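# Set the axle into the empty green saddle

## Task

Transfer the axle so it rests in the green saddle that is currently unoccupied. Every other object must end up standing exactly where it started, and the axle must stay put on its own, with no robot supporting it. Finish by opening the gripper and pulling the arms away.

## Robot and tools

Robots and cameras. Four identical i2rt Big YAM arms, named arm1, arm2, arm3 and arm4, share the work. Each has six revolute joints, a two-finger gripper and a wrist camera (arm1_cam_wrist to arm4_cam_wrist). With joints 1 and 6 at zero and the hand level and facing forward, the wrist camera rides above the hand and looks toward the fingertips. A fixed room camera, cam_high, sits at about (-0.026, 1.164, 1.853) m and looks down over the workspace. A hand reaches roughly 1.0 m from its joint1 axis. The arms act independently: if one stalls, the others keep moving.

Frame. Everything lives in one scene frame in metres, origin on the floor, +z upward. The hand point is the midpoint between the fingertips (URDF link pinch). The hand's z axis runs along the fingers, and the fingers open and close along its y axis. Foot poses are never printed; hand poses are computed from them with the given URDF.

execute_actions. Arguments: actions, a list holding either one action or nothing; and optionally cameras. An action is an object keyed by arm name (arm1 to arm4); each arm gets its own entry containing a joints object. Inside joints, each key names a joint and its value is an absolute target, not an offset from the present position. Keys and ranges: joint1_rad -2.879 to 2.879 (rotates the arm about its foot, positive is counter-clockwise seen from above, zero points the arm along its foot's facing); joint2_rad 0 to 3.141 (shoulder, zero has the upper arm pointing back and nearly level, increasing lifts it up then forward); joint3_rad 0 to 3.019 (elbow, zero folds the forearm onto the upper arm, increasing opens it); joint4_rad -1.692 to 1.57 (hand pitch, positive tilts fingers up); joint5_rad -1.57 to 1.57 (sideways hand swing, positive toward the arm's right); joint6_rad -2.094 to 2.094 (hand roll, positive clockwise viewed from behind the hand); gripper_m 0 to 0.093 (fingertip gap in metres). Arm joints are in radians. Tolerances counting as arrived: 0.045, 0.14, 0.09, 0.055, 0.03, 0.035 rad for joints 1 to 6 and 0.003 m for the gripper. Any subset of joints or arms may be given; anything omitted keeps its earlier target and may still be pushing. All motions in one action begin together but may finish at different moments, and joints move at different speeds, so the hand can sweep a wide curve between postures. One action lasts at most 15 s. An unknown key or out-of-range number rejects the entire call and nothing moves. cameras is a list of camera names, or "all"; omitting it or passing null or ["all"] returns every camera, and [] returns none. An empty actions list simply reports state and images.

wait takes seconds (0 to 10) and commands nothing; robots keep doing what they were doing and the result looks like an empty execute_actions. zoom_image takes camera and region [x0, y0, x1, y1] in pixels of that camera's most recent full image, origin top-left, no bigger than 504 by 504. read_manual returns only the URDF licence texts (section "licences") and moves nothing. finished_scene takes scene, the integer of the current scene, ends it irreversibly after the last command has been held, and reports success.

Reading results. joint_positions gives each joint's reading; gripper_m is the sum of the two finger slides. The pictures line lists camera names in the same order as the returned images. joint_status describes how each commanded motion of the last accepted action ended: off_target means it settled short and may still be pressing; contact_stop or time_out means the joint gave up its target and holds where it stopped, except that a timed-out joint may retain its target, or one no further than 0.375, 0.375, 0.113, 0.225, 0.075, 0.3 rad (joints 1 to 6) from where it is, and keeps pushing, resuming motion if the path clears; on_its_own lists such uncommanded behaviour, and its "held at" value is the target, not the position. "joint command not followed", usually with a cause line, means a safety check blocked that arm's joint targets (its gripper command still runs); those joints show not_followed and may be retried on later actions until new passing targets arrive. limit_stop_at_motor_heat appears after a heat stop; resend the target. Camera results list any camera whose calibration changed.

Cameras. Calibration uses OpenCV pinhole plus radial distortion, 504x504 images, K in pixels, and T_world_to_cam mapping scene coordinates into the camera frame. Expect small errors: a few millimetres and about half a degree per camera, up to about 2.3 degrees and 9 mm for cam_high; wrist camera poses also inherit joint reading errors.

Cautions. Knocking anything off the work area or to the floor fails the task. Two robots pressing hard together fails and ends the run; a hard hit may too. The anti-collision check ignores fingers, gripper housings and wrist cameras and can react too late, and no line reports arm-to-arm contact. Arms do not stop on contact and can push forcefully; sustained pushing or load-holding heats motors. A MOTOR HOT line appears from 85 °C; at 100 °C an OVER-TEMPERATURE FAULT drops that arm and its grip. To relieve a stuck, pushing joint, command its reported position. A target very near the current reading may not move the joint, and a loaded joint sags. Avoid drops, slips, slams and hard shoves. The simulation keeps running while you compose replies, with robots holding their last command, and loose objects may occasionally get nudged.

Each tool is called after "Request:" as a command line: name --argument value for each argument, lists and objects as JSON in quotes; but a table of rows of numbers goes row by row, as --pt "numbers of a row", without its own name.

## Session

Request:
execute_actions --actions '[]'

Scene clock: 0.00 s.
Motor temperatures (°C, as the motors report them): arm1=[24 23 28 21 22 23] | arm2=[25 27 27 25 24 25] | arm3=[25 25 26 23 25 22] | arm4=[25 23 24 24 25 25]
arm1.joint_positions: joint1_rad=+0.846 joint2_rad=+0.472 joint3_rad=+1.399 joint4_rad=-1.445 joint5_rad=-0.208 joint6_rad=+0.496 gripper_m=+0.094
arm1.joint_status: not commanded
arm1.hand: x=-0.4950 y=+0.2758 z=+1.3559 quat_wxyz=(-0.504, -0.450, -0.737, -0.027) (m; scene frame)
arm2.joint_positions: joint1_rad=+0.895 joint2_rad=+0.574 joint3_rad=+1.326 joint4_rad=-1.332 joint5_rad=+0.297 joint6_rad=-0.146 gripper_m=+0.094
arm2.joint_status: not commanded
arm2.hand: x=-0.7763 y=-0.1691 z=+1.3454 quat_wxyz=(-0.307, +0.820, -0.302, -0.377) (m; scene frame)
arm3.joint_positions: joint1_rad=+0.667 joint2_rad=+0.539 joint3_rad=+1.426 joint4_rad=-1.367 joint5_rad=+0.095 joint6_rad=+0.164 gripper_m=+0.094
arm3.joint_status: not commanded
arm3.hand: x=+0.7417 y=+0.1871 z=+1.3278 quat_wxyz=(-0.462, -0.469, -0.715, +0.236) (m; scene frame)
arm4.joint_positions: joint1_rad=+0.818 joint2_rad=+0.461 joint3_rad=+1.332 joint4_rad=-1.324 joint5_rad=+0.139 joint6_rad=+0.259 gripper_m=+0.095
arm4.joint_status: not commanded
arm4.hand: x=+0.5346 y=-0.2061 z=+1.3715 quat_wxyz=(-0.190, +0.714, -0.453, -0.499) (m; scene frame)
pictures: arm1_cam_wrist, arm2_cam_wrist, arm3_cam_wrist, arm4_cam_wrist, cam_high
camera_calibration (this result's frames):
arm1_cam_wrist: T_world_to_cam=[[-0.646264, -0.590573, -0.483287, 0.494653], [-0.51408, 0.804968, -0.296223, -0.0733949], [0.563972, 0.0570105, -0.823824, 1.50616], [0, 0, 0, 1]] pos_world=[-0.567484, 0.265342, 1.45813]
arm2_cam_wrist: T_world_to_cam=[[0.725426, 0.631228, 0.274424, 0.3029], [0.687357, -0.643495, -0.336831, 0.885439], [-0.0360269, 0.432973, -0.900687, 1.38306], [0, 0, 0, 1]] pos_world=[-0.778516, -0.220253, 1.46083]
arm3_cam_wrist: T_world_to_cam=[[-0.894939, -0.434285, -0.102376, 0.878463], [-0.350466, 0.826195, -0.441107, 0.691597], [0.276149, -0.358884, -0.891596, 1.16797], [0, 0, 0, 1]] pos_world=[0.706018, 0.229276, 1.43636]
arm4_cam_wrist: T_world_to_cam=[[0.838713, 0.511663, -0.186445, -0.0823346], [0.38037, -0.795426, -0.471822, 0.287252], [-0.389717, 0.324806, -0.861755, 1.57996], [0, 0, 0, 1]] pos_world=[0.575531, -0.242566, 1.48172]
Images, in order (width x height): arm1_cam_wrist 504x504, arm2_cam_wrist 504x504, arm3_cam_wrist 504x504, arm4_cam_wrist 504x504, cam_high 504x504.

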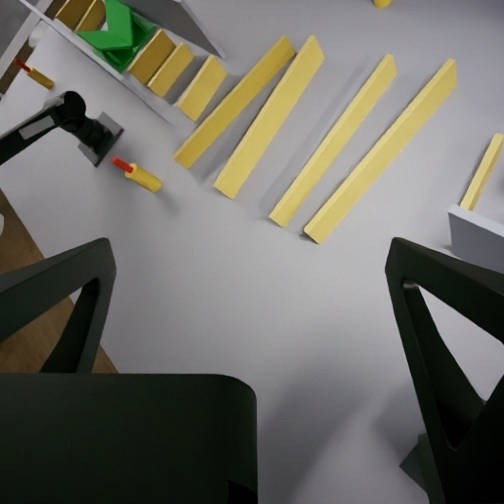

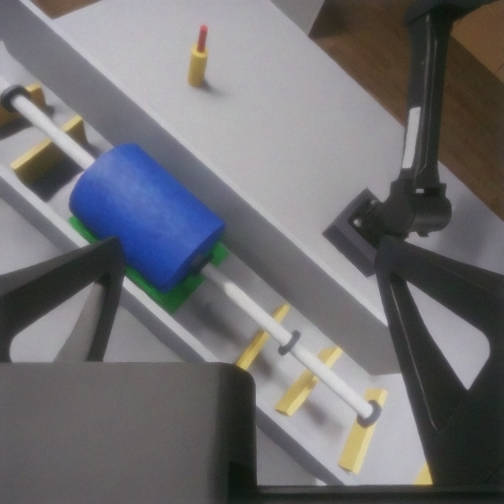

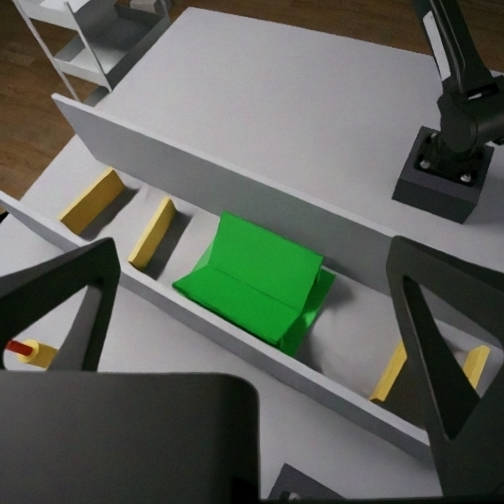

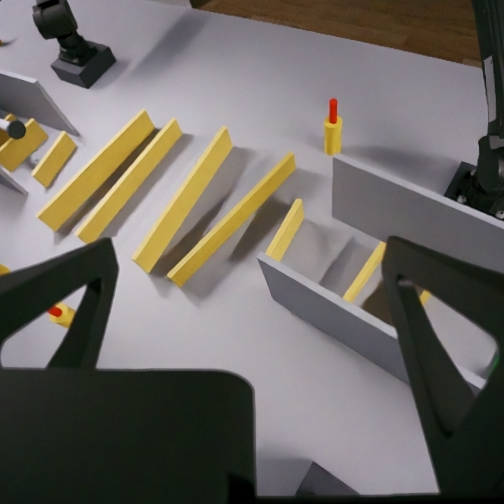

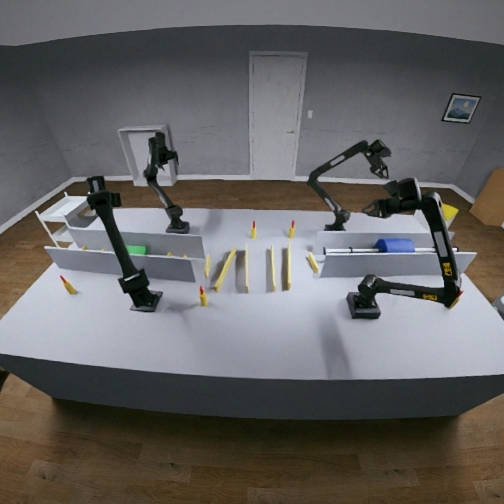

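Request:
execute_actions --actions '[{"arm1":{"joints":{"joint1_rad":-0.9,"joint2_rad":0.9,"joint3_rad":2.03,"joint4_rad":-1.5,"joint5_rad":0,"joint6_rad":0.64,"gripper_m":0.075}},"arm2":{"joints":{"joint1_rad":0.4,"joint2_rad":0.7,"joint3_rad":1.01,"joint4_rad":-1.316,"joint5_rad":0,"joint6_rad":1.93,"gripper_m":0.075}},"arm3":{"joints":{"joint1_rad":-0.96,"joint5_rad":0,"joint6_rad":0.57,"joint4_rad":-1.63,"gripper_m":0.075}},"arm4":{"joints":{"joint1_rad":0.47,"joint2_rad":0.3,"joint3_rad":1.2,"joint4_rad":-1.6,"joint5_rad":0,"joint6_rad":2.03,"gripper_m":0.075}}}]' --cameras '[]'

Request:
execute_actions --actions '[{"arm1":{"joints":{"joint2_rad":2.055}},"arm2":{"joints":{"joint2_rad":1.255}},"arm3":{"joints":{"joint2_rad":1.6,"joint3_rad":2.1}}}]' --cameras '["arm1_cam_wrist","arm2_cam_wrist"]'

Scene clock: 5.87 s.
Motor temperatures (°C, as the motors report them): arm1=[24 23 29 22 22 23] | arm2=[25 27 28 25 24 25] | arm3=[25 25 27 23 25 22] | arm4=[25 23 24 24 25 25]
arm1.joint_positions: joint1_rad=-0.890 joint2_rad=+0.898 joint3_rad=+2.002 joint4_rad=-1.495 joint5_rad=+0.000 joint6_rad=+0.630 gripper_m=+0.075
arm1.joint_status: all done
arm1.hand: x=-0.8181 y=+0.2042 z=+1.5274 quat_wxyz=(-0.341, -0.828, -0.021, +0.446) (m; scene frame)
arm2.joint_positions: joint1_rad=+0.409 joint2_rad=+0.702 joint3_rad=+1.006 joint4_rad=-1.329 joint5_rad=+0.003 joint6_rad=+1.922 gripper_m=+0.075
arm2.joint_status: all done
arm2.hand: x=-0.7423 y=-0.1003 z=+1.1526 quat_wxyz=(+0.098, +0.021, -0.963, -0.249) (m; scene frame)
arm3.joint_positions: joint1_rad=-0.955 joint2_rad=+0.539 joint3_rad=+1.426 joint4_rad=-1.616 joint5_rad=+0.002 joint6_rad=+0.559 gripper_m=+0.075
arm3.joint_status: all done
arm3.hand: x=+0.5116 y=+0.2663 z=+1.2784 quat_wxyz=(-0.220, -0.912, -0.008, +0.347) (m; scene frame)
arm4.joint_positions: joint1_rad=+0.475 joint2_rad=+0.289 joint3_rad=+1.199 joint4_rad=-1.588 joint5_rad=+0.003 joint6_rad=+2.021 gripper_m=+0.075
arm4.joint_status: all done
arm4.hand: x=+0.5995 y=-0.2547 z=+1.2764 quat_wxyz=(+0.190, -0.003, -0.902, -0.388) (m; scene frame)
pictures: none
No camera images: the call's "cameras" was empty. Leave "cameras" out to get every camera's image.

Scene clock: 7.73 s.
Motor temperatures (°C, as the motors report them): arm1=[24 24 29 22 22 23] | arm2=[25 27 29 25 24 25] | arm3=[25 25 28 23 25 22] | arm4=[25 23 25 24 25 25]
arm1.joint_positions: joint1_rad=-0.890 joint2_rad=+2.093 joint3_rad=+1.996 joint4_rad=-1.495 joint5_rad=+0.000 joint6_rad=+0.630 gripper_m=+0.075
arm1.joint_status: all done
arm1.hand: x=-1.1402 y=-0.0538 z=+0.9580 quat_wxyz=(+0.004, -1.000, -0.024, -0.003) (m; scene frame)
arm2.joint_positions: joint1_rad=+0.409 joint2_rad=+1.261 joint3_rad=+1.006 joint4_rad=-1.329 joint5_rad=+0.003 joint6_rad=+1.922 gripper_m=+0.075
arm2.joint_status: all done
arm2.hand: x=-0.7692 y=-0.0377 z=+0.9912 quat_wxyz=(-0.003, +0.023, -1.000, +0.008) (m; scene frame)
arm3.joint_positions: joint1_rad=-0.955 joint2_rad=+1.619 joint3_rad=+2.048 joint4_rad=-1.625 joint5_rad=+0.002 joint6_rad=+0.560 gripper_m=+0.075
arm3.joint_status: all done
arm3.hand: x=+0.1853 y=+0.0541 z=+1.2011 quat_wxyz=(-0.100, -0.982, -0.008, +0.160) (m; scene frame)
arm4.joint_positions: joint1_rad=+0.475 joint2_rad=+0.289 joint3_rad=+1.199 joint4_rad=-1.588 joint5_rad=+0.003 joint6_rad=+2.021 gripper_m=+0.075
arm4.joint_status: not commanded
arm4.hand: x=+0.5995 y=-0.2547 z=+1.2764 quat_wxyz=(+0.190, -0.003, -0.902, -0.388) (m; scene frame)
pictures: arm1_cam_wrist, arm2_cam_wrist
camera_calibration (this result's frames):
arm1_cam_wrist: T_world_to_cam=[[-0.0530343, 0.998329, 0.022948, -0.0323763], [0.809967, 0.0295641, 0.585729, 0.36545], [0.584072, 0.0496509, -0.810182, 1.5705], [0, 0, 0, 1]] pos_world=[-1.215, -0.0564586, 1.05908]
arm2_cam_wrist: T_world_to_cam=[[0.045182, -0.998902, 0.0124235, -0.0129964], [-0.809731, -0.0293365, 0.586068, -1.19736], [-0.58506, -0.0365395, -0.810167, 0.477676], [0, 0, 0, 1]] pos_world=[-0.689485, -0.0306545, 1.08889]
Images, in order (width x height): arm1_cam_wrist 504x504, arm2_cam_wrist 504x504.

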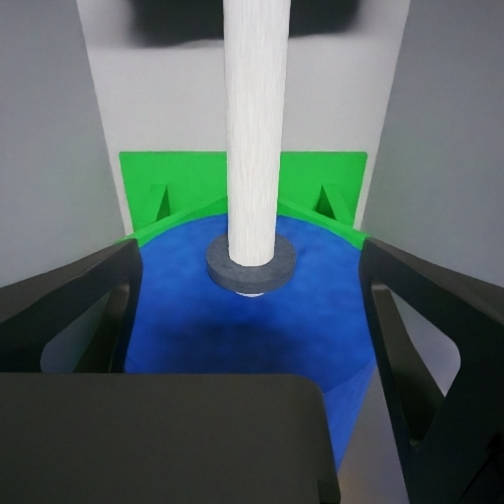

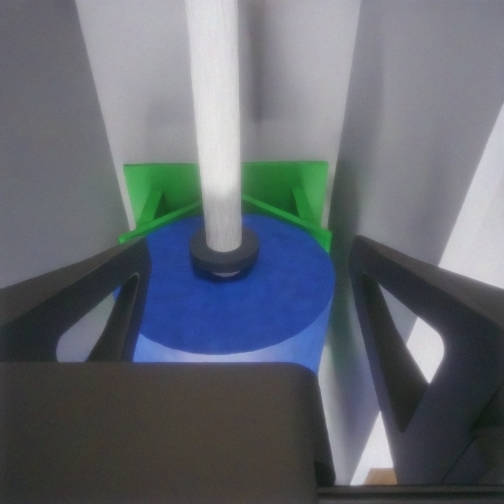

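Request:
execute_actions --actions '[{"arm1":{"joints":{"joint2_rad":2.095,"joint3_rad":1.865,"joint4_rad":-1.295}},"arm2":{"joints":{"joint1_rad":0.385,"joint2_rad":1.405,"joint3_rad":0.85,"joint4_rad":-0.995,"joint6_rad":1.9}}}]' --cameras '["arm1_cam_wrist","arm2_cam_wrist"]'

Scene clock: 10.00 s.
Motor temperatures (°C, as the motors report them): arm1=[24 24 29 22 22 23] | arm2=[25 27 29 25 24 25] | arm3=[25 25 29 23 25 22] | arm4=[25 23 25 24 25 25]
arm1.joint_positions: joint1_rad=-0.890 joint2_rad=+2.098 joint3_rad=+1.852 joint4_rad=-1.308 joint5_rad=+0.000 joint6_rad=+0.630 gripper_m=+0.075
arm1.joint_status: all done
arm1.hand: x=-1.1416 y=-0.0548 z=+0.9006 quat_wxyz=(-0.007, -1.000, -0.024, +0.012) (m; scene frame)
arm2.joint_positions: joint1_rad=+0.397 joint2_rad=+1.417 joint3_rad=+0.843 joint4_rad=-1.010 joint5_rad=+0.003 joint6_rad=+1.908 gripper_m=+0.075
arm2.joint_status: all done
arm2.hand: x=-0.7699 y=-0.0267 z=+0.8833 quat_wxyz=(-0.003, +0.024, -1.000, +0.008) (m; scene frame)
arm3.joint_positions: joint1_rad=-0.955 joint2_rad=+1.619 joint3_rad=+2.048 joint4_rad=-1.625 joint5_rad=+0.002 joint6_rad=+0.560 gripper_m=+0.075
arm3.joint_status: not commanded
arm3.hand: x=+0.1853 y=+0.0541 z=+1.2011 quat_wxyz=(-0.100, -0.982, -0.008, +0.160) (m; scene frame)
arm4.joint_positions: joint1_rad=+0.475 joint2_rad=+0.289 joint3_rad=+1.199 joint4_rad=-1.588 joint5_rad=+0.003 joint6_rad=+2.021 gripper_m=+0.075
arm4.joint_status: not commanded
arm4.hand: x=+0.5995 y=-0.2547 z=+1.2764 quat_wxyz=(+0.190, -0.003, -0.902, -0.388) (m; scene frame)
pictures: arm1_cam_wrist, arm2_cam_wrist
camera_calibration (this result's frames):
arm1_cam_wrist: T_world_to_cam=[[-0.0527925, 0.998605, 0.00103416, -0.0101578], [0.826643, 0.0431205, 0.561072, 0.442269], [0.560244, 0.0304752, -0.827767, 1.51244], [0, 0, 0, 1]] pos_world=[-1.21347, -0.0550193, 1.00382]
arm2_cam_wrist: T_world_to_cam=[[0.0478464, -0.998765, 0.0133696, 0.000561617], [-0.809515, -0.0309322, 0.586283, -1.13452], [-0.585146, -0.0388745, -0.809996, 0.390011], [0, 0, 0, 1]] pos_world=[-0.690225, -0.0193708, 0.98105]
Images, in order (width x height): arm1_cam_wrist 504x504, arm2_cam_wrist 504x504.

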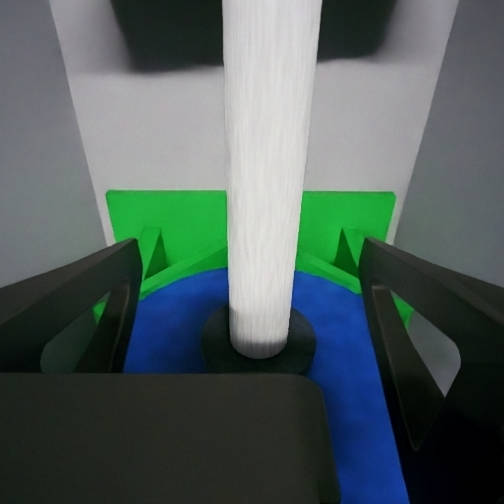

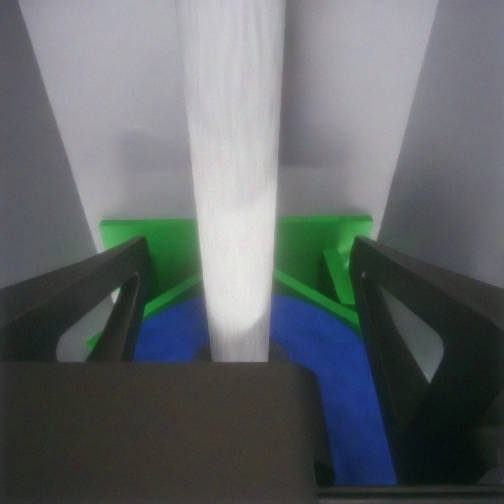

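Request:
execute_actions --actions '[{"arm1":{"joints":{"joint2_rad":2.12,"joint1_rad":-0.905,"gripper_m":0.05}},"arm2":{"joints":{"joint4_rad":-0.98,"joint2_rad":1.42,"gripper_m":0.04}}}]' --cameras '["arm1_cam_wrist"]'

Scene clock: 11.57 s.
Motor temperatures (°C, as the motors report them): arm1=[24 24 29 22 22 23] | arm2=[25 27 29 25 24 25] | arm3=[25 26 29 23 25 22] | arm4=[25 23 25 24 25 25]
arm1.joint_positions: joint1_rad=-0.894 joint2_rad=+2.100 joint3_rad=+1.852 joint4_rad=-1.308 joint5_rad=+0.000 joint6_rad=+0.630 gripper_m=+0.050
arm1.joint_status: all done
arm1.hand: x=-1.1430 y=-0.0530 z=+0.8992 quat_wxyz=(-0.007, -1.000, -0.023, +0.011) (m; scene frame)
arm2.joint_positions: joint1_rad=+0.397 joint2_rad=+1.417 joint3_rad=+0.843 joint4_rad=-0.996 joint5_rad=+0.003 joint6_rad=+1.908 gripper_m=+0.040
arm2.joint_status: all done
arm2.hand: x=-0.7713 y=-0.0234 z=+0.8833 quat_wxyz=(+0.000, +0.024, -1.000, +0.001) (m; scene frame)
arm3.joint_positions: joint1_rad=-0.955 joint2_rad=+1.619 joint3_rad=+2.048 joint4_rad=-1.625 joint5_rad=+0.002 joint6_rad=+0.560 gripper_m=+0.075
arm3.joint_status: not commanded
arm3.hand: x=+0.1853 y=+0.0541 z=+1.2011 quat_wxyz=(-0.100, -0.982, -0.008, +0.160) (m; scene frame)
arm4.joint_positions: joint1_rad=+0.475 joint2_rad=+0.289 joint3_rad=+1.199 joint4_rad=-1.588 joint5_rad=+0.003 joint6_rad=+2.021 gripper_m=+0.075
arm4.joint_status: not commanded
arm4.hand: x=+0.5995 y=-0.2547 z=+1.2764 quat_wxyz=(+0.190, -0.003, -0.902, -0.388) (m; scene frame)
pictures: arm1_cam_wrist
camera_calibration (this result's frames):
arm1_cam_wrist: T_world_to_cam=[[-0.0493604, 0.998778, 0.00233888, -0.0092522], [0.825774, 0.0394929, 0.562617, 0.441507], [0.561837, 0.0297024, -0.826715, 1.51279], [0, 0, 0, 1]] pos_world=[-1.21498, -0.0531289, 1.00227]
Images, in order (width x height): arm1_cam_wrist 504x504.

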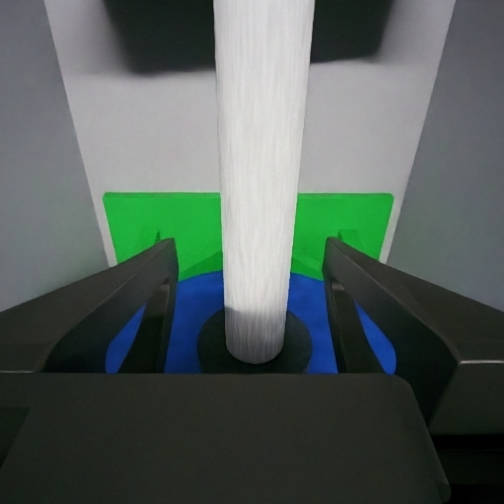

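Request:
execute_actions --actions '[{"arm1":{"joints":{"joint2_rad":2.07,"joint3_rad":1.81,"joint4_rad":-1.23}},"arm2":{"joints":{"gripper_m":0.03}}}]' --cameras '["arm1_cam_wrist","cam_high"]'

Request:
zoom_image --camera "cam_high" --region '[304,140,504,340]'

Scene clock: 13.13 s.
Motor temperatures (°C, as the motors report them): arm1=[24 24 30 22 22 23] | arm2=[25 27 29 25 24 25] | arm3=[25 26 30 23 25 22] | arm4=[25 23 25 24 25 25]
arm1.joint_positions: joint1_rad=-0.894 joint2_rad=+2.100 joint3_rad=+1.800 joint4_rad=-1.244 joint5_rad=+0.000 joint6_rad=+0.630 gripper_m=+0.050
arm1.joint_status: all done
arm1.hand: x=-1.1414 y=-0.0516 z=+0.8801 quat_wxyz=(-0.010, -1.000, -0.023, +0.016) (m; scene frame)
arm2.joint_positions: joint1_rad=+0.397 joint2_rad=+1.417 joint3_rad=+0.843 joint4_rad=-0.996 joint5_rad=+0.003 joint6_rad=+1.908 gripper_m=+0.030
arm2.joint_status: all done
arm2.hand: x=-0.7713 y=-0.0234 z=+0.8833 quat_wxyz=(+0.000, +0.024, -1.000, +0.001) (m; scene frame)
arm3.joint_positions: joint1_rad=-0.955 joint2_rad=+1.619 joint3_rad=+2.048 joint4_rad=-1.625 joint5_rad=+0.002 joint6_rad=+0.560 gripper_m=+0.075
arm3.joint_status: not commanded
arm3.hand: x=+0.1853 y=+0.0541 z=+1.2011 quat_wxyz=(-0.100, -0.982, -0.008, +0.160) (m; scene frame)
arm4.joint_positions: joint1_rad=+0.475 joint2_rad=+0.289 joint3_rad=+1.199 joint4_rad=-1.588 joint5_rad=+0.003 joint6_rad=+2.021 gripper_m=+0.075
arm4.joint_status: not commanded
arm4.hand: x=+0.5995 y=-0.2547 z=+1.2764 quat_wxyz=(+0.190, -0.003, -0.902, -0.388) (m; scene frame)
pictures: arm1_cam_wrist, cam_high
camera_calibration (this result's frames):
arm1_cam_wrist: T_world_to_cam=[[-0.0494093, 0.998766, -0.00504151, -0.00401351], [0.831257, 0.0439197, 0.554151, 0.464811], [0.553688, 0.0231894, -0.832401, 1.49149], [0, 0, 0, 1]] pos_world=[-1.2124, -0.0509927, 0.983926]
Images, in order (width x height): arm1_cam_wrist 504x504, cam_high 504x504.

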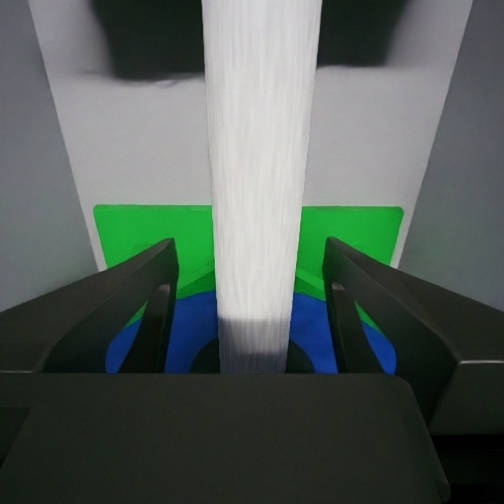

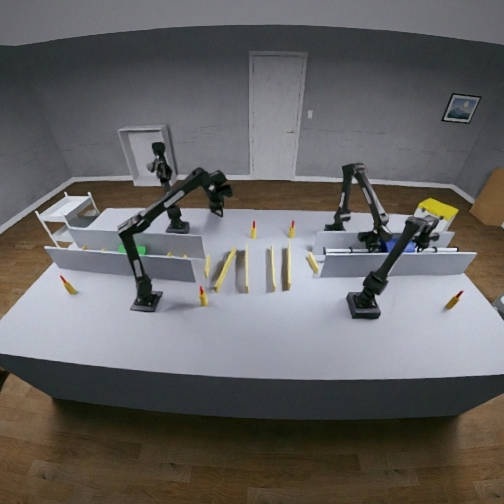

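Region (304, 140, 504, 340) of cam_high's 504x504 image, scaled by 2.520, with more detail than that image has.

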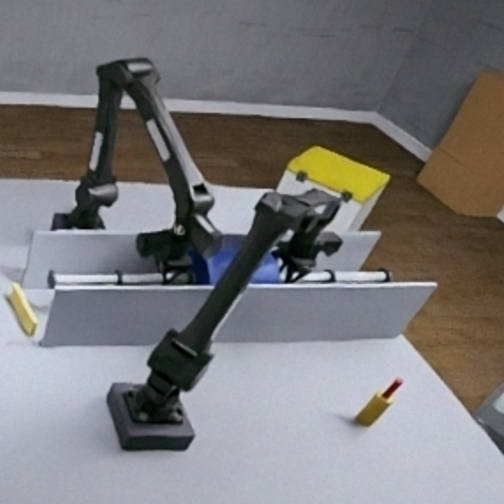

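Request:
execute_actions --actions '[{"arm1":{"joints":{"gripper_m":0.0}},"arm2":{"joints":{"gripper_m":0.0}}}]' --cameras '[]'

Request:
execute_actions --actions '[{"arm1":{"joints":{"joint1_rad":-0.87,"joint2_rad":1.955,"joint3_rad":2.085,"joint4_rad":-1.53,"joint6_rad":0.65}},"arm2":{"joints":{"joint1_rad":0.345,"joint2_rad":1.23,"joint3_rad":1.12,"joint4_rad":-1.35,"joint6_rad":1.86}}}]' --cameras '["arm2_cam_wrist"]'

Scene clock: 15.00 s.
Motor temperatures (°C, as the motors report them): arm1=[24 25 30 22 22 23] | arm2=[25 27 29 25 24 25] | arm3=[25 26 30 23 25 22] | arm4=[25 23 25 24 25 25]
arm1.joint_positions: joint1_rad=-0.895 joint2_rad=+2.100 joint3_rad=+1.800 joint4_rad=-1.245 joint5_rad=+0.003 joint6_rad=+0.634 gripper_m=+0.024
arm1.joint_status: gripper_m off_target (ended at +0.024, target +0.000)
arm1.hand: x=-1.1418 y=-0.0505 z=+0.8798 quat_wxyz=(-0.009, -1.000, -0.020, +0.016) (m; scene frame)
arm2.joint_positions: joint1_rad=+0.396 joint2_rad=+1.417 joint3_rad=+0.843 joint4_rad=-0.991 joint5_rad=+0.003 joint6_rad=+1.905 gripper_m=+0.024
arm2.joint_status: gripper_m off_target (ended at +0.024, target +0.000)
arm2.hand: x=-0.7715 y=-0.0222 z=+0.8833 quat_wxyz=(+0.001, +0.025, -1.000, -0.001) (m; scene frame)
arm3.joint_positions: joint1_rad=-0.955 joint2_rad=+1.619 joint3_rad=+2.048 joint4_rad=-1.625 joint5_rad=+0.002 joint6_rad=+0.560 gripper_m=+0.075
arm3.joint_status: not commanded
arm3.hand: x=+0.1853 y=+0.0541 z=+1.2011 quat_wxyz=(-0.100, -0.982, -0.008, +0.160) (m; scene frame)
arm4.joint_positions: joint1_rad=+0.475 joint2_rad=+0.289 joint3_rad=+1.199 joint4_rad=-1.588 joint5_rad=+0.003 joint6_rad=+2.021 gripper_m=+0.075
arm4.joint_status: not commanded
arm4.hand: x=+0.5995 y=-0.2547 z=+1.2764 quat_wxyz=(+0.190, -0.003, -0.902, -0.388) (m; scene frame)
pictures: none
No camera images: the call's "cameras" was empty. Leave "cameras" out to get every camera's image.

Scene clock: 16.20 s.
Motor temperatures (°C, as the motors report them): arm1=[24 25 30 22 22 23] | arm2=[25 27 30 25 24 25] | arm3=[25 26 30 23 25 22] | arm4=[25 23 25 24 25 25]
arm1.joint_positions: joint1_rad=-0.871 joint2_rad=+2.005 joint3_rad=+2.016 joint4_rad=-1.529 joint5_rad=+0.006 joint6_rad=+0.644 gripper_m=+0.024
arm1.joint_status: all done
arm1.hand: x=-1.1269 y=-0.0580 z=+1.0199 quat_wxyz=(-0.017, -0.999, -0.027, +0.028) (m; scene frame)
arm2.joint_positions: joint1_rad=+0.356 joint2_rad=+1.248 joint3_rad=+1.036 joint4_rad=-1.340 joint5_rad=-0.015 joint6_rad=+1.851 gripper_m=+0.024
arm2.joint_status: all done
arm2.hand: x=-0.7576 y=-0.0258 z=+1.0063 quat_wxyz=(+0.011, +0.032, -0.999, -0.004) (m; scene frame)
arm3.joint_positions: joint1_rad=-0.955 joint2_rad=+1.619 joint3_rad=+2.048 joint4_rad=-1.625 joint5_rad=+0.002 joint6_rad=+0.560 gripper_m=+0.075
arm3.joint_status: not commanded
arm3.hand: x=+0.1853 y=+0.0541 z=+1.2011 quat_wxyz=(-0.100, -0.982, -0.008, +0.160) (m; scene frame)
arm4.joint_positions: joint1_rad=+0.475 joint2_rad=+0.289 joint3_rad=+1.199 joint4_rad=-1.588 joint5_rad=+0.003 joint6_rad=+2.021 gripper_m=+0.075
arm4.joint_status: not commanded
arm4.hand: x=+0.5995 y=-0.2547 z=+1.2764 quat_wxyz=(+0.190, -0.003, -0.902, -0.388) (m; scene frame)
pictures: arm2_cam_wrist
camera_calibration (this result's frames):
arm2_cam_wrist: T_world_to_cam=[[0.0633548, -0.997912, -0.0125682, 0.0370513], [-0.792108, -0.0579415, 0.607625, -1.20564], [-0.607085, -0.0285406, -0.794124, 0.464521], [0, 0, 0, 1]] pos_world=[-0.675342, -0.0196251, 1.10193]
Images, in order (width x height): arm2_cam_wrist 504x504.

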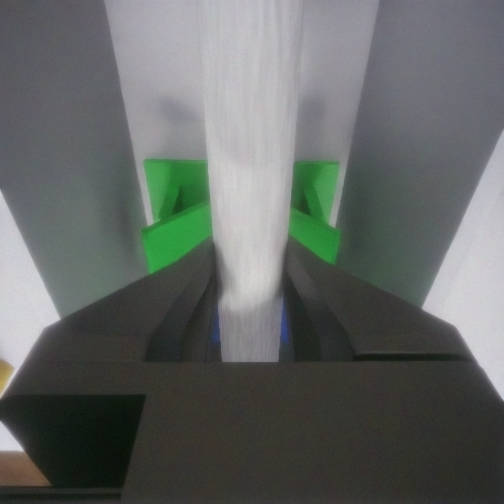

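Request:
execute_actions --actions '[{"arm1":{"joints":{"joint1_rad":-0.675,"joint2_rad":1.63,"joint3_rad":1.6,"joint4_rad":-1.46,"joint6_rad":0.85}},"arm2":{"joints":{"joint1_rad":-0.14,"joint2_rad":1.2,"joint3_rad":1.16,"joint4_rad":-1.435,"joint6_rad":1.38}}}]' --cameras '[]'

Request:
execute_actions --actions '[{"arm1":{"joints":{"joint1_rad":-0.375,"joint2_rad":1.41,"joint3_rad":1.34,"joint4_rad":-1.43,"joint6_rad":1.15}},"arm2":{"joints":{"joint1_rad":-0.545,"joint2_rad":1.36,"joint3_rad":1.31,"joint4_rad":-1.405,"joint6_rad":0.975}}}]' --cameras '[]'

Request:
execute_actions --actions '[{"arm1":{"joints":{"joint1_rad":0.003,"joint2_rad":1.32,"joint3_rad":1.25,"joint4_rad":-1.45,"joint6_rad":1.53}},"arm2":{"joints":{"joint1_rad":-0.8,"joint2_rad":1.605,"joint3_rad":1.6,"joint4_rad":-1.45,"joint6_rad":0.72}}}]' --cameras '["cam_high"]'

Scene clock: 19.70 s.
Motor temperatures (°C, as the motors report them): arm1=[24 25 31 22 22 23] | arm2=[25 27 31 25 24 25] | arm3=[25 26 31 23 25 22] | arm4=[25 23 25 24 25 25]
arm1.joint_positions: joint1_rad=-0.678 joint2_rad=+1.671 joint3_rad=+1.570 joint4_rad=-1.454 joint5_rad=+0.006 joint6_rad=+0.859 gripper_m=+0.024
arm1.joint_status: all done
arm1.hand: x=-0.9601 y=-0.0455 z=+1.0301 quat_wxyz=(-0.007, -1.000, -0.016, +0.013) (m; scene frame)
arm2.joint_positions: joint1_rad=-0.137 joint2_rad=+1.230 joint3_rad=+1.074 joint4_rad=-1.434 joint5_rad=+0.004 joint6_rad=+1.384 gripper_m=+0.024
arm2.joint_status: all done
arm2.hand: x=-0.5894 y=-0.0209 z=+1.0261 quat_wxyz=(+0.000, +0.019, -1.000, +0.012) (m; scene frame)
arm3.joint_positions: joint1_rad=-0.955 joint2_rad=+1.619 joint3_rad=+2.048 joint4_rad=-1.625 joint5_rad=+0.002 joint6_rad=+0.560 gripper_m=+0.075
arm3.joint_status: not commanded
arm3.hand: x=+0.1853 y=+0.0541 z=+1.2011 quat_wxyz=(-0.100, -0.982, -0.008, +0.160) (m; scene frame)
arm4.joint_positions: joint1_rad=+0.475 joint2_rad=+0.289 joint3_rad=+1.199 joint4_rad=-1.588 joint5_rad=+0.003 joint6_rad=+2.021 gripper_m=+0.075
arm4.joint_status: not commanded
arm4.hand: x=+0.5995 y=-0.2547 z=+1.2764 quat_wxyz=(+0.190, -0.003, -0.902, -0.388) (m; scene frame)
pictures: none
No camera images: the call's "cameras" was empty. Leave "cameras" out to get every camera's image.

Scene clock: 20.80 s.
Motor temperatures (°C, as the motors report them): arm1=[24 25 31 22 22 23] | arm2=[25 27 32 25 24 25] | arm3=[25 26 31 23 25 22] | arm4=[25 23 25 24 25 25]
arm1.joint_positions: joint1_rad=-0.372 joint2_rad=+1.447 joint3_rad=+1.309 joint4_rad=-1.424 joint5_rad=+0.007 joint6_rad=+1.158 gripper_m=+0.024
arm1.joint_status: all done
arm1.hand: x=-0.7933 y=-0.0421 z=+1.0281 quat_wxyz=(-0.005, -1.000, -0.020, +0.010) (m; scene frame)
arm2.joint_positions: joint1_rad=-0.553 joint2_rad=+1.394 joint3_rad=+1.223 joint4_rad=-1.395 joint5_rad=+0.005 joint6_rad=+0.962 gripper_m=+0.024
arm2.joint_status: all done
arm2.hand: x=-0.4244 y=-0.0121 z=+1.0253 quat_wxyz=(-0.003, +0.022, -1.000, +0.002) (m; scene frame)
arm3.joint_positions: joint1_rad=-0.955 joint2_rad=+1.619 joint3_rad=+2.048 joint4_rad=-1.625 joint5_rad=+0.002 joint6_rad=+0.560 gripper_m=+0.075
arm3.joint_status: not commanded
arm3.hand: x=+0.1853 y=+0.0541 z=+1.2011 quat_wxyz=(-0.100, -0.982, -0.008, +0.160) (m; scene frame)
arm4.joint_positions: joint1_rad=+0.475 joint2_rad=+0.289 joint3_rad=+1.199 joint4_rad=-1.588 joint5_rad=+0.003 joint6_rad=+2.021 gripper_m=+0.075
arm4.joint_status: not commanded
arm4.hand: x=+0.5995 y=-0.2547 z=+1.2764 quat_wxyz=(+0.190, -0.003, -0.902, -0.388) (m; scene frame)
pictures: none
No camera images: the call's "cameras" was empty. Leave "cameras" out to get every camera's image.

Scene clock: 23.00 s.
Motor temperatures (°C, as the motors report them): arm1=[24 25 31 22 22 23] | arm2=[25 27 32 25 24 25] | arm3=[25 26 32 23 25 22] | arm4=[25 23 25 24 25 25]
arm1.joint_positions: joint1_rad=-0.004 joint2_rad=+1.366 joint3_rad=+1.223 joint4_rad=-1.436 joint5_rad=+0.004 joint6_rad=+1.542 gripper_m=+0.024
arm1.joint_status: all done
arm1.hand: x=-0.6408 y=-0.0364 z=+1.0251 quat_wxyz=(+0.002, -1.000, -0.012, +0.007) (m; scene frame)
arm2.joint_positions: joint1_rad=-0.811 joint2_rad=+1.650 joint3_rad=+1.505 joint4_rad=-1.430 joint5_rad=+0.000 joint6_rad=+0.720 gripper_m=+0.024
arm2.joint_status: joint3_rad time_out (moved +0.281 of +0.377); the others done
arm2.on_its_own: joint3_rad reads +1.505 and still pushes toward +1.600 since a time_out
arm2.hand: x=-0.2755 y=-0.0120 z=+1.0219 quat_wxyz=(+0.003, +0.014, -1.000, +0.004) (m; scene frame)
arm3.joint_positions: joint1_rad=-0.955 joint2_rad=+1.619 joint3_rad=+2.048 joint4_rad=-1.625 joint5_rad=+0.002 joint6_rad=+0.560 gripper_m=+0.075
arm3.joint_status: not commanded
arm3.hand: x=+0.1853 y=+0.0541 z=+1.2011 quat_wxyz=(-0.100, -0.982, -0.008, +0.160) (m; scene frame)
arm4.joint_positions: joint1_rad=+0.475 joint2_rad=+0.289 joint3_rad=+1.199 joint4_rad=-1.588 joint5_rad=+0.003 joint6_rad=+2.021 gripper_m=+0.075
arm4.joint_status: not commanded
arm4.hand: x=+0.5995 y=-0.2547 z=+1.2764 quat_wxyz=(+0.190, -0.003, -0.902, -0.388) (m; scene frame)
pictures: cam_high
Images, in order (width x height): cam_high 504x504.

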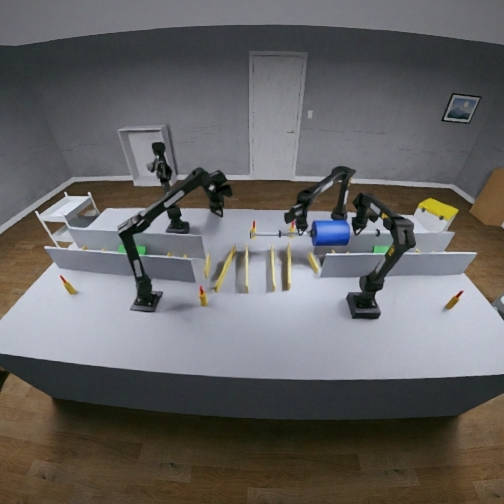

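Request:
execute_actions --actions '[{"arm1":{"joints":{"joint1_rad":0.39,"joint2_rad":1.375,"joint3_rad":1.25,"joint4_rad":-1.37,"joint6_rad":1.91}},"arm2":{"joints":{"joint1_rad":-0.96,"joint2_rad":1.94,"joint3_rad":2.025,"joint4_rad":-1.52,"joint6_rad":0.555}},"arm3":{"joints":{"joint1_rad":-0.935,"joint2_rad":1.8,"joint4_rad":-1.66,"joint6_rad":0.54}}}]' --cameras '["arm3_cam_wrist","cam_high"]'

Scene clock: 26.67 s.
Motor temperatures (°C, as the motors report them): arm1=[24 25 32 22 22 23] | arm2=[25 28 34 25 24 25] | arm3=[25 26 32 23 25 23] | arm4=[25 23 25 24 25 25]
arm1.joint_positions: joint1_rad=+0.380 joint2_rad=+1.408 joint3_rad=+1.214 joint4_rad=-1.372 joint5_rad=+0.004 joint6_rad=+1.928 gripper_m=+0.024
arm1.joint_status: all done
arm1.hand: x=-0.4897 y=-0.0244 z=+1.0045 quat_wxyz=(-0.005, -1.000, -0.011, +0.006) (m; scene frame)
arm2.joint_positions: joint1_rad=-0.962 joint2_rad=+1.997 joint3_rad=+1.925 joint4_rad=-1.513 joint5_rad=-0.001 joint6_rad=+0.569 gripper_m=+0.024
arm2.joint_status: joint3_rad time_out (moved +0.421 of +0.520); the others done
arm2.on_its_own: joint3_rad reads +1.925 and still pushes toward +2.025 since a time_out
arm2.hand: x=-0.1286 y=-0.0021 z=+0.9945 quat_wxyz=(+0.007, +0.014, -1.000, +0.005) (m; scene frame)
arm3.joint_positions: joint1_rad=-0.941 joint2_rad=+1.830 joint3_rad=+2.063 joint4_rad=-1.648 joint5_rad=+0.002 joint6_rad=+0.551 gripper_m=+0.075
arm3.joint_status: all done
arm3.hand: x=+0.1481 y=+0.0202 z=+1.0904 quat_wxyz=(-0.042, -0.997, -0.020, +0.069) (m; scene frame)
arm4.joint_positions: joint1_rad=+0.475 joint2_rad=+0.289 joint3_rad=+1.199 joint4_rad=-1.588 joint5_rad=+0.003 joint6_rad=+2.021 gripper_m=+0.075
arm4.joint_status: not commanded
arm4.hand: x=+0.5995 y=-0.2547 z=+1.2764 quat_wxyz=(+0.190, -0.003, -0.902, -0.388) (m; scene frame)
pictures: arm3_cam_wrist, cam_high
camera_calibration (this result's frames):
arm3_cam_wrist: T_world_to_cam=[[-0.0310359, 0.996961, -0.0714502, 0.0599048], [0.881383, 0.0610105, 0.468447, -0.641996], [0.471382, -0.0484363, -0.880598, 1.01314], [0, 0, 0, 1]] pos_world=[0.0901268, 0.0285185, 1.19719]
Images, in order (width x height): arm3_cam_wrist 504x504, cam_high 504x504.

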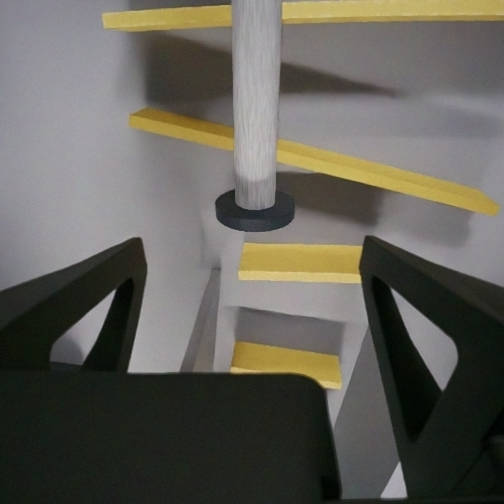

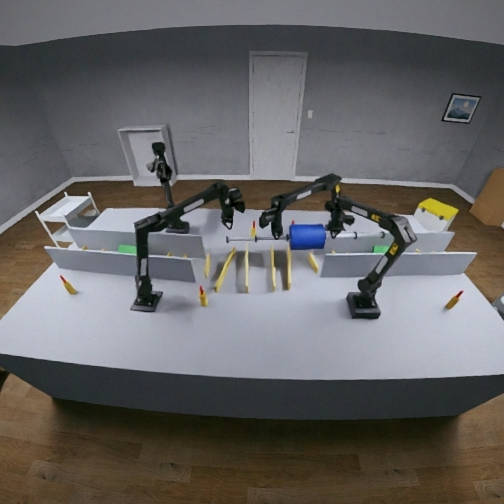

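Request:
execute_actions --actions '[{"arm3":{"joints":{"joint1_rad":-0.957,"joint2_rad":1.942,"joint3_rad":2.01,"joint4_rad":-1.585}}}]' --cameras '["arm3_cam_wrist"]'

Scene clock: 28.53 s.
Motor temperatures (°C, as the motors report them): arm1=[24 25 32 21 22 23] | arm2=[25 28 34 25 24 25] | arm3=[25 27 32 23 25 23] | arm4=[25 23 25 24 25 25]
arm1.joint_positions: joint1_rad=+0.380 joint2_rad=+1.408 joint3_rad=+1.214 joint4_rad=-1.372 joint5_rad=+0.004 joint6_rad=+1.928 gripper_m=+0.024
arm1.joint_status: not commanded
arm1.hand: x=-0.4897 y=-0.0244 z=+1.0045 quat_wxyz=(-0.005, -1.000, -0.011, +0.006) (m; scene frame)
arm2.joint_positions: joint1_rad=-0.962 joint2_rad=+1.997 joint3_rad=+1.925 joint4_rad=-1.513 joint5_rad=-0.001 joint6_rad=+0.569 gripper_m=+0.024
arm2.joint_status: not commanded
arm2.on_its_own: joint3_rad reads +1.925 and still pushes toward +2.025 since a time_out
arm2.hand: x=-0.1286 y=-0.0021 z=+0.9945 quat_wxyz=(+0.007, +0.014, -1.000, +0.005) (m; scene frame)
arm3.joint_positions: joint1_rad=-0.951 joint2_rad=+1.964 joint3_rad=+2.002 joint4_rad=-1.600 joint5_rad=+0.002 joint6_rad=+0.551 gripper_m=+0.075
arm3.joint_status: all done
arm3.hand: x=+0.1281 y=+0.0145 z=+0.9887 quat_wxyz=(-0.002, -1.000, -0.015, +0.007) (m; scene frame)
arm4.joint_positions: joint1_rad=+0.475 joint2_rad=+0.289 joint3_rad=+1.199 joint4_rad=-1.588 joint5_rad=+0.003 joint6_rad=+2.021 gripper_m=+0.075
arm4.joint_status: not commanded
arm4.hand: x=+0.5995 y=-0.2547 z=+1.2764 quat_wxyz=(+0.190, -0.003, -0.902, -0.388) (m; scene frame)
pictures: arm3_cam_wrist
camera_calibration (this result's frames):
arm3_cam_wrist: T_world_to_cam=[[-0.0165196, 0.999839, 0.00699888, -0.0218353], [0.817571, 0.00947782, 0.575751, -0.673507], [0.575592, 0.0152332, -0.817595, 0.856232], [0, 0, 0, 1]] pos_world=[0.0574389, 0.015172, 1.08798]
Images, in order (width x height): arm3_cam_wrist 504x504.

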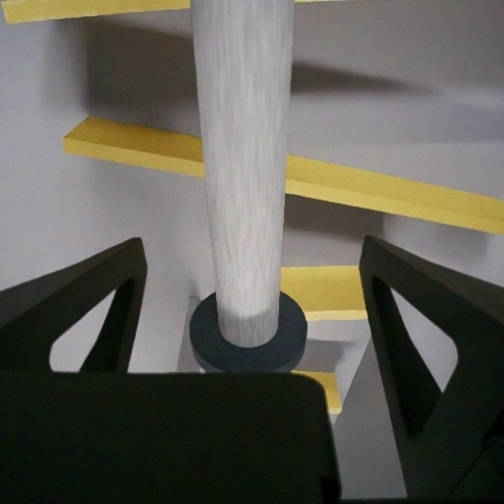

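Request:
execute_actions --actions '[{"arm3":{"joints":{"joint2_rad":1.975,"joint4_rad":-1.56,"gripper_m":0.04}}}]' --cameras '["arm3_cam_wrist"]'

Scene clock: 29.53 s.
Motor temperatures (°C, as the motors report them): arm1=[24 25 32 21 22 23] | arm2=[25 28 35 25 24 25] | arm3=[25 27 32 23 25 23] | arm4=[25 23 25 24 25 25]
arm1.joint_positions: joint1_rad=+0.380 joint2_rad=+1.408 joint3_rad=+1.214 joint4_rad=-1.372 joint5_rad=+0.004 joint6_rad=+1.928 gripper_m=+0.024
arm1.joint_status: not commanded
arm1.hand: x=-0.4897 y=-0.0244 z=+1.0045 quat_wxyz=(-0.005, -1.000, -0.011, +0.006) (m; scene frame)
arm2.joint_positions: joint1_rad=-0.962 joint2_rad=+1.997 joint3_rad=+1.925 joint4_rad=-1.513 joint5_rad=-0.001 joint6_rad=+0.569 gripper_m=+0.024
arm2.joint_status: not commanded
arm2.on_its_own: joint3_rad reads +1.925 and still pushes toward +2.025 since a time_out
arm2.hand: x=-0.1286 y=-0.0021 z=+0.9945 quat_wxyz=(+0.007, +0.014, -1.000, +0.005) (m; scene frame)
arm3.joint_positions: joint1_rad=-0.951 joint2_rad=+1.964 joint3_rad=+2.002 joint4_rad=-1.577 joint5_rad=+0.002 joint6_rad=+0.551 gripper_m=+0.040
arm3.joint_status: all done
arm3.hand: x=+0.1233 y=+0.0114 z=+0.9889 quat_wxyz=(-0.008, -1.000, -0.015, +0.017) (m; scene frame)
arm4.joint_positions: joint1_rad=+0.475 joint2_rad=+0.289 joint3_rad=+1.199 joint4_rad=-1.588 joint5_rad=+0.003 joint6_rad=+2.021 gripper_m=+0.075
arm4.joint_status: not commanded
arm4.hand: x=+0.5995 y=-0.2547 z=+1.2764 quat_wxyz=(+0.190, -0.003, -0.902, -0.388) (m; scene frame)
pictures: arm3_cam_wrist
camera_calibration (this result's frames):
arm3_cam_wrist: T_world_to_cam=[[-0.0169278, 0.999842, -0.00543118, -0.00643585], [0.828612, 0.0170683, 0.559563, -0.655091], [0.559568, 0.00497182, -0.82877, 0.872292], [0, 0, 0, 1]] pos_world=[0.0546011, 0.0132793, 1.08946]
Images, in order (width x height): arm3_cam_wrist 504x504.

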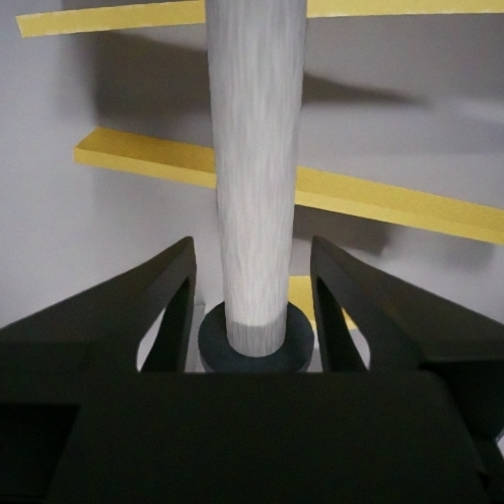

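Small q2 moves don't take; use q3.

Request:
execute_actions --actions '[{"arm3":{"joints":{"joint2_rad":1.94,"joint3_rad":1.96,"joint4_rad":-1.525}}}]' --cameras '["arm3_cam_wrist"]'

Request:
execute_actions --actions '[{"arm3":{"joints":{"gripper_m":0}}}]' --cameras '["arm3_cam_wrist"]'

Scene clock: 30.63 s.
Motor temperatures (°C, as the motors report them): arm1=[24 25 32 21 22 23] | arm2=[25 28 35 25 24 25] | arm3=[25 27 32 23 25 23] | arm4=[25 23 25 24 25 25]
arm1.joint_positions: joint1_rad=+0.380 joint2_rad=+1.408 joint3_rad=+1.214 joint4_rad=-1.372 joint5_rad=+0.004 joint6_rad=+1.928 gripper_m=+0.024
arm1.joint_status: not commanded
arm1.hand: x=-0.4897 y=-0.0244 z=+1.0045 quat_wxyz=(-0.005, -1.000, -0.011, +0.006) (m; scene frame)
arm2.joint_positions: joint1_rad=-0.962 joint2_rad=+1.997 joint3_rad=+1.925 joint4_rad=-1.513 joint5_rad=-0.001 joint6_rad=+0.569 gripper_m=+0.024
arm2.joint_status: not commanded
arm2.on_its_own: joint3_rad reads +1.925 and still pushes toward +2.025 since a time_out
arm2.hand: x=-0.1286 y=-0.0021 z=+0.9945 quat_wxyz=(+0.007, +0.014, -1.000, +0.005) (m; scene frame)
arm3.joint_positions: joint1_rad=-0.951 joint2_rad=+1.963 joint3_rad=+1.961 joint4_rad=-1.541 joint5_rad=+0.002 joint6_rad=+0.551 gripper_m=+0.040
arm3.joint_status: all done
arm3.hand: x=+0.1240 y=+0.0119 z=+0.9736 quat_wxyz=(-0.007, -1.000, -0.015, +0.015) (m; scene frame)
arm4.joint_positions: joint1_rad=+0.475 joint2_rad=+0.289 joint3_rad=+1.199 joint4_rad=-1.588 joint5_rad=+0.003 joint6_rad=+2.021 gripper_m=+0.075
arm4.joint_status: not commanded
arm4.hand: x=+0.5995 y=-0.2547 z=+1.2764 quat_wxyz=(+0.190, -0.003, -0.902, -0.388) (m; scene frame)
pictures: arm3_cam_wrist
camera_calibration (this result's frames):
arm3_cam_wrist: T_world_to_cam=[[-0.0169034, 0.999853, -0.00298495, -0.00940196], [0.826464, 0.0156522, 0.562772, -0.650008], [0.562735, 0.00704579, -0.826607, 0.856716], [0, 0, 0, 1]] pos_world=[0.0549448, 0.0135384, 1.07395]
Images, in order (width x height): arm3_cam_wrist 504x504.

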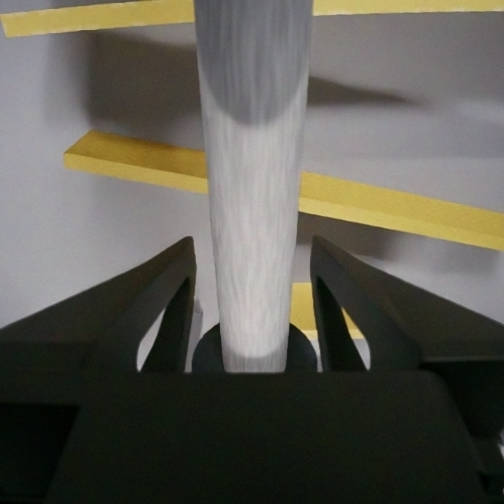

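Scene clock: 31.20 s.
Motor temperatures (°C, as the motors report them): arm1=[24 25 32 21 22 23] | arm2=[25 29 35 25 24 25] | arm3=[25 27 32 23 25 23] | arm4=[25 23 25 24 25 25]
arm1.joint_positions: joint1_rad=+0.380 joint2_rad=+1.408 joint3_rad=+1.214 joint4_rad=-1.372 joint5_rad=+0.003 joint6_rad=+1.928 gripper_m=+0.024
arm1.joint_status: not commanded
arm1.hand: x=-0.4897 y=-0.0243 z=+1.0045 quat_wxyz=(-0.005, -1.000, -0.011, +0.006) (m; scene frame)
arm2.joint_positions: joint1_rad=-0.962 joint2_rad=+1.997 joint3_rad=+1.925 joint4_rad=-1.514 joint5_rad=-0.001 joint6_rad=+0.569 gripper_m=+0.024
arm2.joint_status: not commanded
arm2.on_its_own: joint3_rad reads +1.925 and still pushes toward +2.025 since a time_out
arm2.hand: x=-0.1288 y=-0.0022 z=+0.9945 quat_wxyz=(+0.007, +0.014, -1.000, +0.006) (m; scene frame)
arm3.joint_positions: joint1_rad=-0.951 joint2_rad=+1.963 joint3_rad=+1.961 joint4_rad=-1.541 joint5_rad=+0.002 joint6_rad=+0.549 gripper_m=+0.024
arm3.joint_status: gripper_m off_target (ended at +0.024, target +0.000)
arm3.hand: x=+0.1240 y=+0.0120 z=+0.9736 quat_wxyz=(-0.007, -1.000, -0.016, +0.015) (m; scene frame)
arm4.joint_positions: joint1_rad=+0.475 joint2_rad=+0.289 joint3_rad=+1.199 joint4_rad=-1.588 joint5_rad=+0.003 joint6_rad=+2.021 gripper_m=+0.075
arm4.joint_status: not commanded
arm4.hand: x=+0.5995 y=-0.2547 z=+1.2764 quat_wxyz=(+0.190, -0.003, -0.902, -0.388) (m; scene frame)
pictures: arm3_cam_wrist
camera_calibration (this result's frames):
arm3_cam_wrist: T_world_to_cam=[[-0.018035, 0.999834, -0.00262821, -0.00966419], [0.826573, 0.0163886, 0.56259, -0.649825], [0.56254, 0.00797393, -0.826732, 0.85687], [0, 0, 0, 1]] pos_world=[0.0549297, 0.0134797, 1.07396]
Images, in order (width x height): arm3_cam_wrist 504x504.

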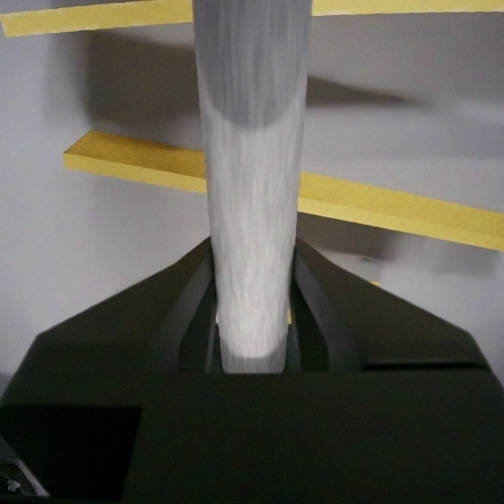

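Request:
execute_actions --actions '[{"arm3":{"joints":{"joint2_rad":1.925,"joint3_rad":2.01}},"arm1":{"joints":{"joint2_rad":1.365,"joint3_rad":1.285}},"arm2":{"joints":{"joint2_rad":1.97,"joint3_rad":1.95}}}]' --cameras '[]'

Request:
execute_actions --actions '[{"arm2":{"joints":{"gripper_m":0.075}}}]' --cameras '[]'

Request:
execute_actions --actions '[{"arm2":{"joints":{"joint2_rad":1.0}},"arm3":{"joints":{"joint3_rad":2.085,"joint4_rad":-1.61}}}]' --cameras '["cam_high"]'

Scene clock: 32.57 s.
Motor temperatures (°C, as the motors report them): arm1=[24 25 32 21 22 23] | arm2=[25 29 36 25 24 25] | arm3=[25 27 32 23 25 23] | arm4=[25 23 25 24 25 25]
arm1.joint_positions: joint1_rad=+0.380 joint2_rad=+1.408 joint3_rad=+1.214 joint4_rad=-1.372 joint5_rad=+0.003 joint6_rad=+1.928 gripper_m=+0.024
arm1.joint_status: all done
arm1.hand: x=-0.4897 y=-0.0243 z=+1.0045 quat_wxyz=(-0.005, -1.000, -0.011, +0.006) (m; scene frame)
arm2.joint_positions: joint1_rad=-0.962 joint2_rad=+1.997 joint3_rad=+1.925 joint4_rad=-1.514 joint5_rad=-0.001 joint6_rad=+0.569 gripper_m=+0.024
arm2.joint_status: all done
arm2.hand: x=-0.1288 y=-0.0022 z=+0.9945 quat_wxyz=(+0.007, +0.014, -1.000, +0.006) (m; scene frame)
arm3.joint_positions: joint1_rad=-0.951 joint2_rad=+1.963 joint3_rad=+1.961 joint4_rad=-1.541 joint5_rad=+0.002 joint6_rad=+0.549 gripper_m=+0.024
arm3.joint_status: all done
arm3.hand: x=+0.1240 y=+0.0120 z=+0.9736 quat_wxyz=(-0.007, -1.000, -0.016, +0.015) (m; scene frame)
arm4.joint_positions: joint1_rad=+0.475 joint2_rad=+0.289 joint3_rad=+1.199 joint4_rad=-1.588 joint5_rad=+0.003 joint6_rad=+2.021 gripper_m=+0.075
arm4.joint_status: not commanded
arm4.hand: x=+0.5995 y=-0.2547 z=+1.2764 quat_wxyz=(+0.190, -0.003, -0.902, -0.388) (m; scene frame)
pictures: none
No camera images: the call's "cameras" was empty. Leave "cameras" out to get every camera's image.

Scene clock: 33.40 s.
Motor temperatures (°C, as the motors report them): arm1=[24 25 32 21 22 23] | arm2=[25 29 35 25 24 25] | arm3=[25 27 32 23 25 23] | arm4=[25 23 25 24 25 25]
arm1.joint_positions: joint1_rad=+0.380 joint2_rad=+1.408 joint3_rad=+1.214 joint4_rad=-1.372 joint5_rad=+0.005 joint6_rad=+1.928 gripper_m=+0.024
arm1.joint_status: not commanded
arm1.hand: x=-0.4898 y=-0.0244 z=+1.0045 quat_wxyz=(-0.005, -1.000, -0.011, +0.007) (m; scene frame)
arm2.joint_positions: joint1_rad=-0.962 joint2_rad=+1.985 joint3_rad=+1.925 joint4_rad=-1.514 joint5_rad=-0.001 joint6_rad=+0.563 gripper_m=+0.075
arm2.joint_status: all done
arm2.hand: x=-0.1292 y=-0.0024 z=+1.0014 quat_wxyz=(+0.002, +0.017, -1.000, +0.002) (m; scene frame)
arm3.joint_positions: joint1_rad=-0.951 joint2_rad=+1.963 joint3_rad=+1.961 joint4_rad=-1.540 joint5_rad=+0.002 joint6_rad=+0.549 gripper_m=+0.024
arm3.joint_status: not commanded
arm3.hand: x=+0.1236 y=+0.0120 z=+0.9736 quat_wxyz=(-0.007, -1.000, -0.016, +0.016) (m; scene frame)
arm4.joint_positions: joint1_rad=+0.475 joint2_rad=+0.289 joint3_rad=+1.199 joint4_rad=-1.588 joint5_rad=+0.003 joint6_rad=+2.021 gripper_m=+0.075
arm4.joint_status: not commanded
arm4.hand: x=+0.5995 y=-0.2547 z=+1.2764 quat_wxyz=(+0.190, -0.003, -0.902, -0.388) (m; scene frame)
pictures: none
No camera images: the call's "cameras" was empty. Leave "cameras" out to get every camera's image.

Scene clock: 35.40 s.
Motor temperatures (°C, as the motors report them): arm1=[24 25 33 21 22 23] | arm2=[25 29 35 25 24 25] | arm3=[25 27 33 23 25 23] | arm4=[25 23 25 24 25 25]
arm1.joint_positions: joint1_rad=+0.381 joint2_rad=+1.408 joint3_rad=+1.214 joint4_rad=-1.372 joint5_rad=-0.001 joint6_rad=+1.928 gripper_m=+0.024
arm1.joint_status: not commanded
arm1.hand: x=-0.4886 y=-0.0239 z=+1.0044 quat_wxyz=(-0.004, -1.000, -0.011, +0.004) (m; scene frame)
arm2.joint_positions: joint1_rad=-0.962 joint2_rad=+1.006 joint3_rad=+1.956 joint4_rad=-1.514 joint5_rad=-0.001 joint6_rad=+0.562 gripper_m=+0.075
arm2.joint_status: all done
arm2.hand: x=-0.3851 y=-0.1746 z=+1.4874 quat_wxyz=(-0.403, +0.016, -0.877, -0.263) (m; scene frame)
arm3.joint_positions: joint1_rad=-0.954 joint2_rad=+1.963 joint3_rad=+2.003 joint4_rad=-1.594 joint5_rad=+0.001 joint6_rad=+0.544 gripper_m=+0.024
arm3.joint_status: all done
arm3.hand: x=+0.1257 y=+0.0148 z=+0.9897 quat_wxyz=(-0.005, -1.000, -0.017, +0.010) (m; scene frame)
arm4.joint_positions: joint1_rad=+0.475 joint2_rad=+0.289 joint3_rad=+1.199 joint4_rad=-1.588 joint5_rad=+0.003 joint6_rad=+2.021 gripper_m=+0.075
arm4.joint_status: not commanded
arm4.hand: x=+0.5995 y=-0.2547 z=+1.2764 quat_wxyz=(+0.190, -0.003, -0.902, -0.388) (m; scene frame)
pictures: cam_high
Images, in order (width x height): cam_high 504x504.

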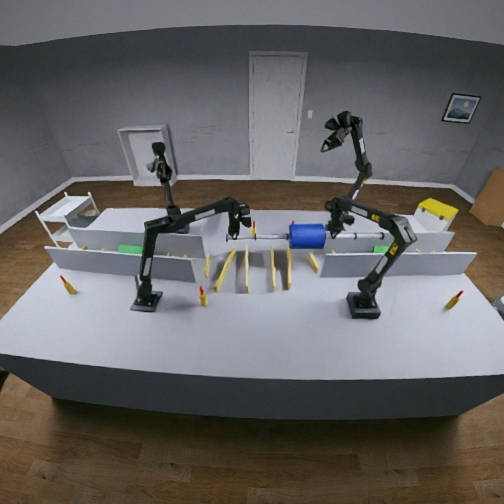

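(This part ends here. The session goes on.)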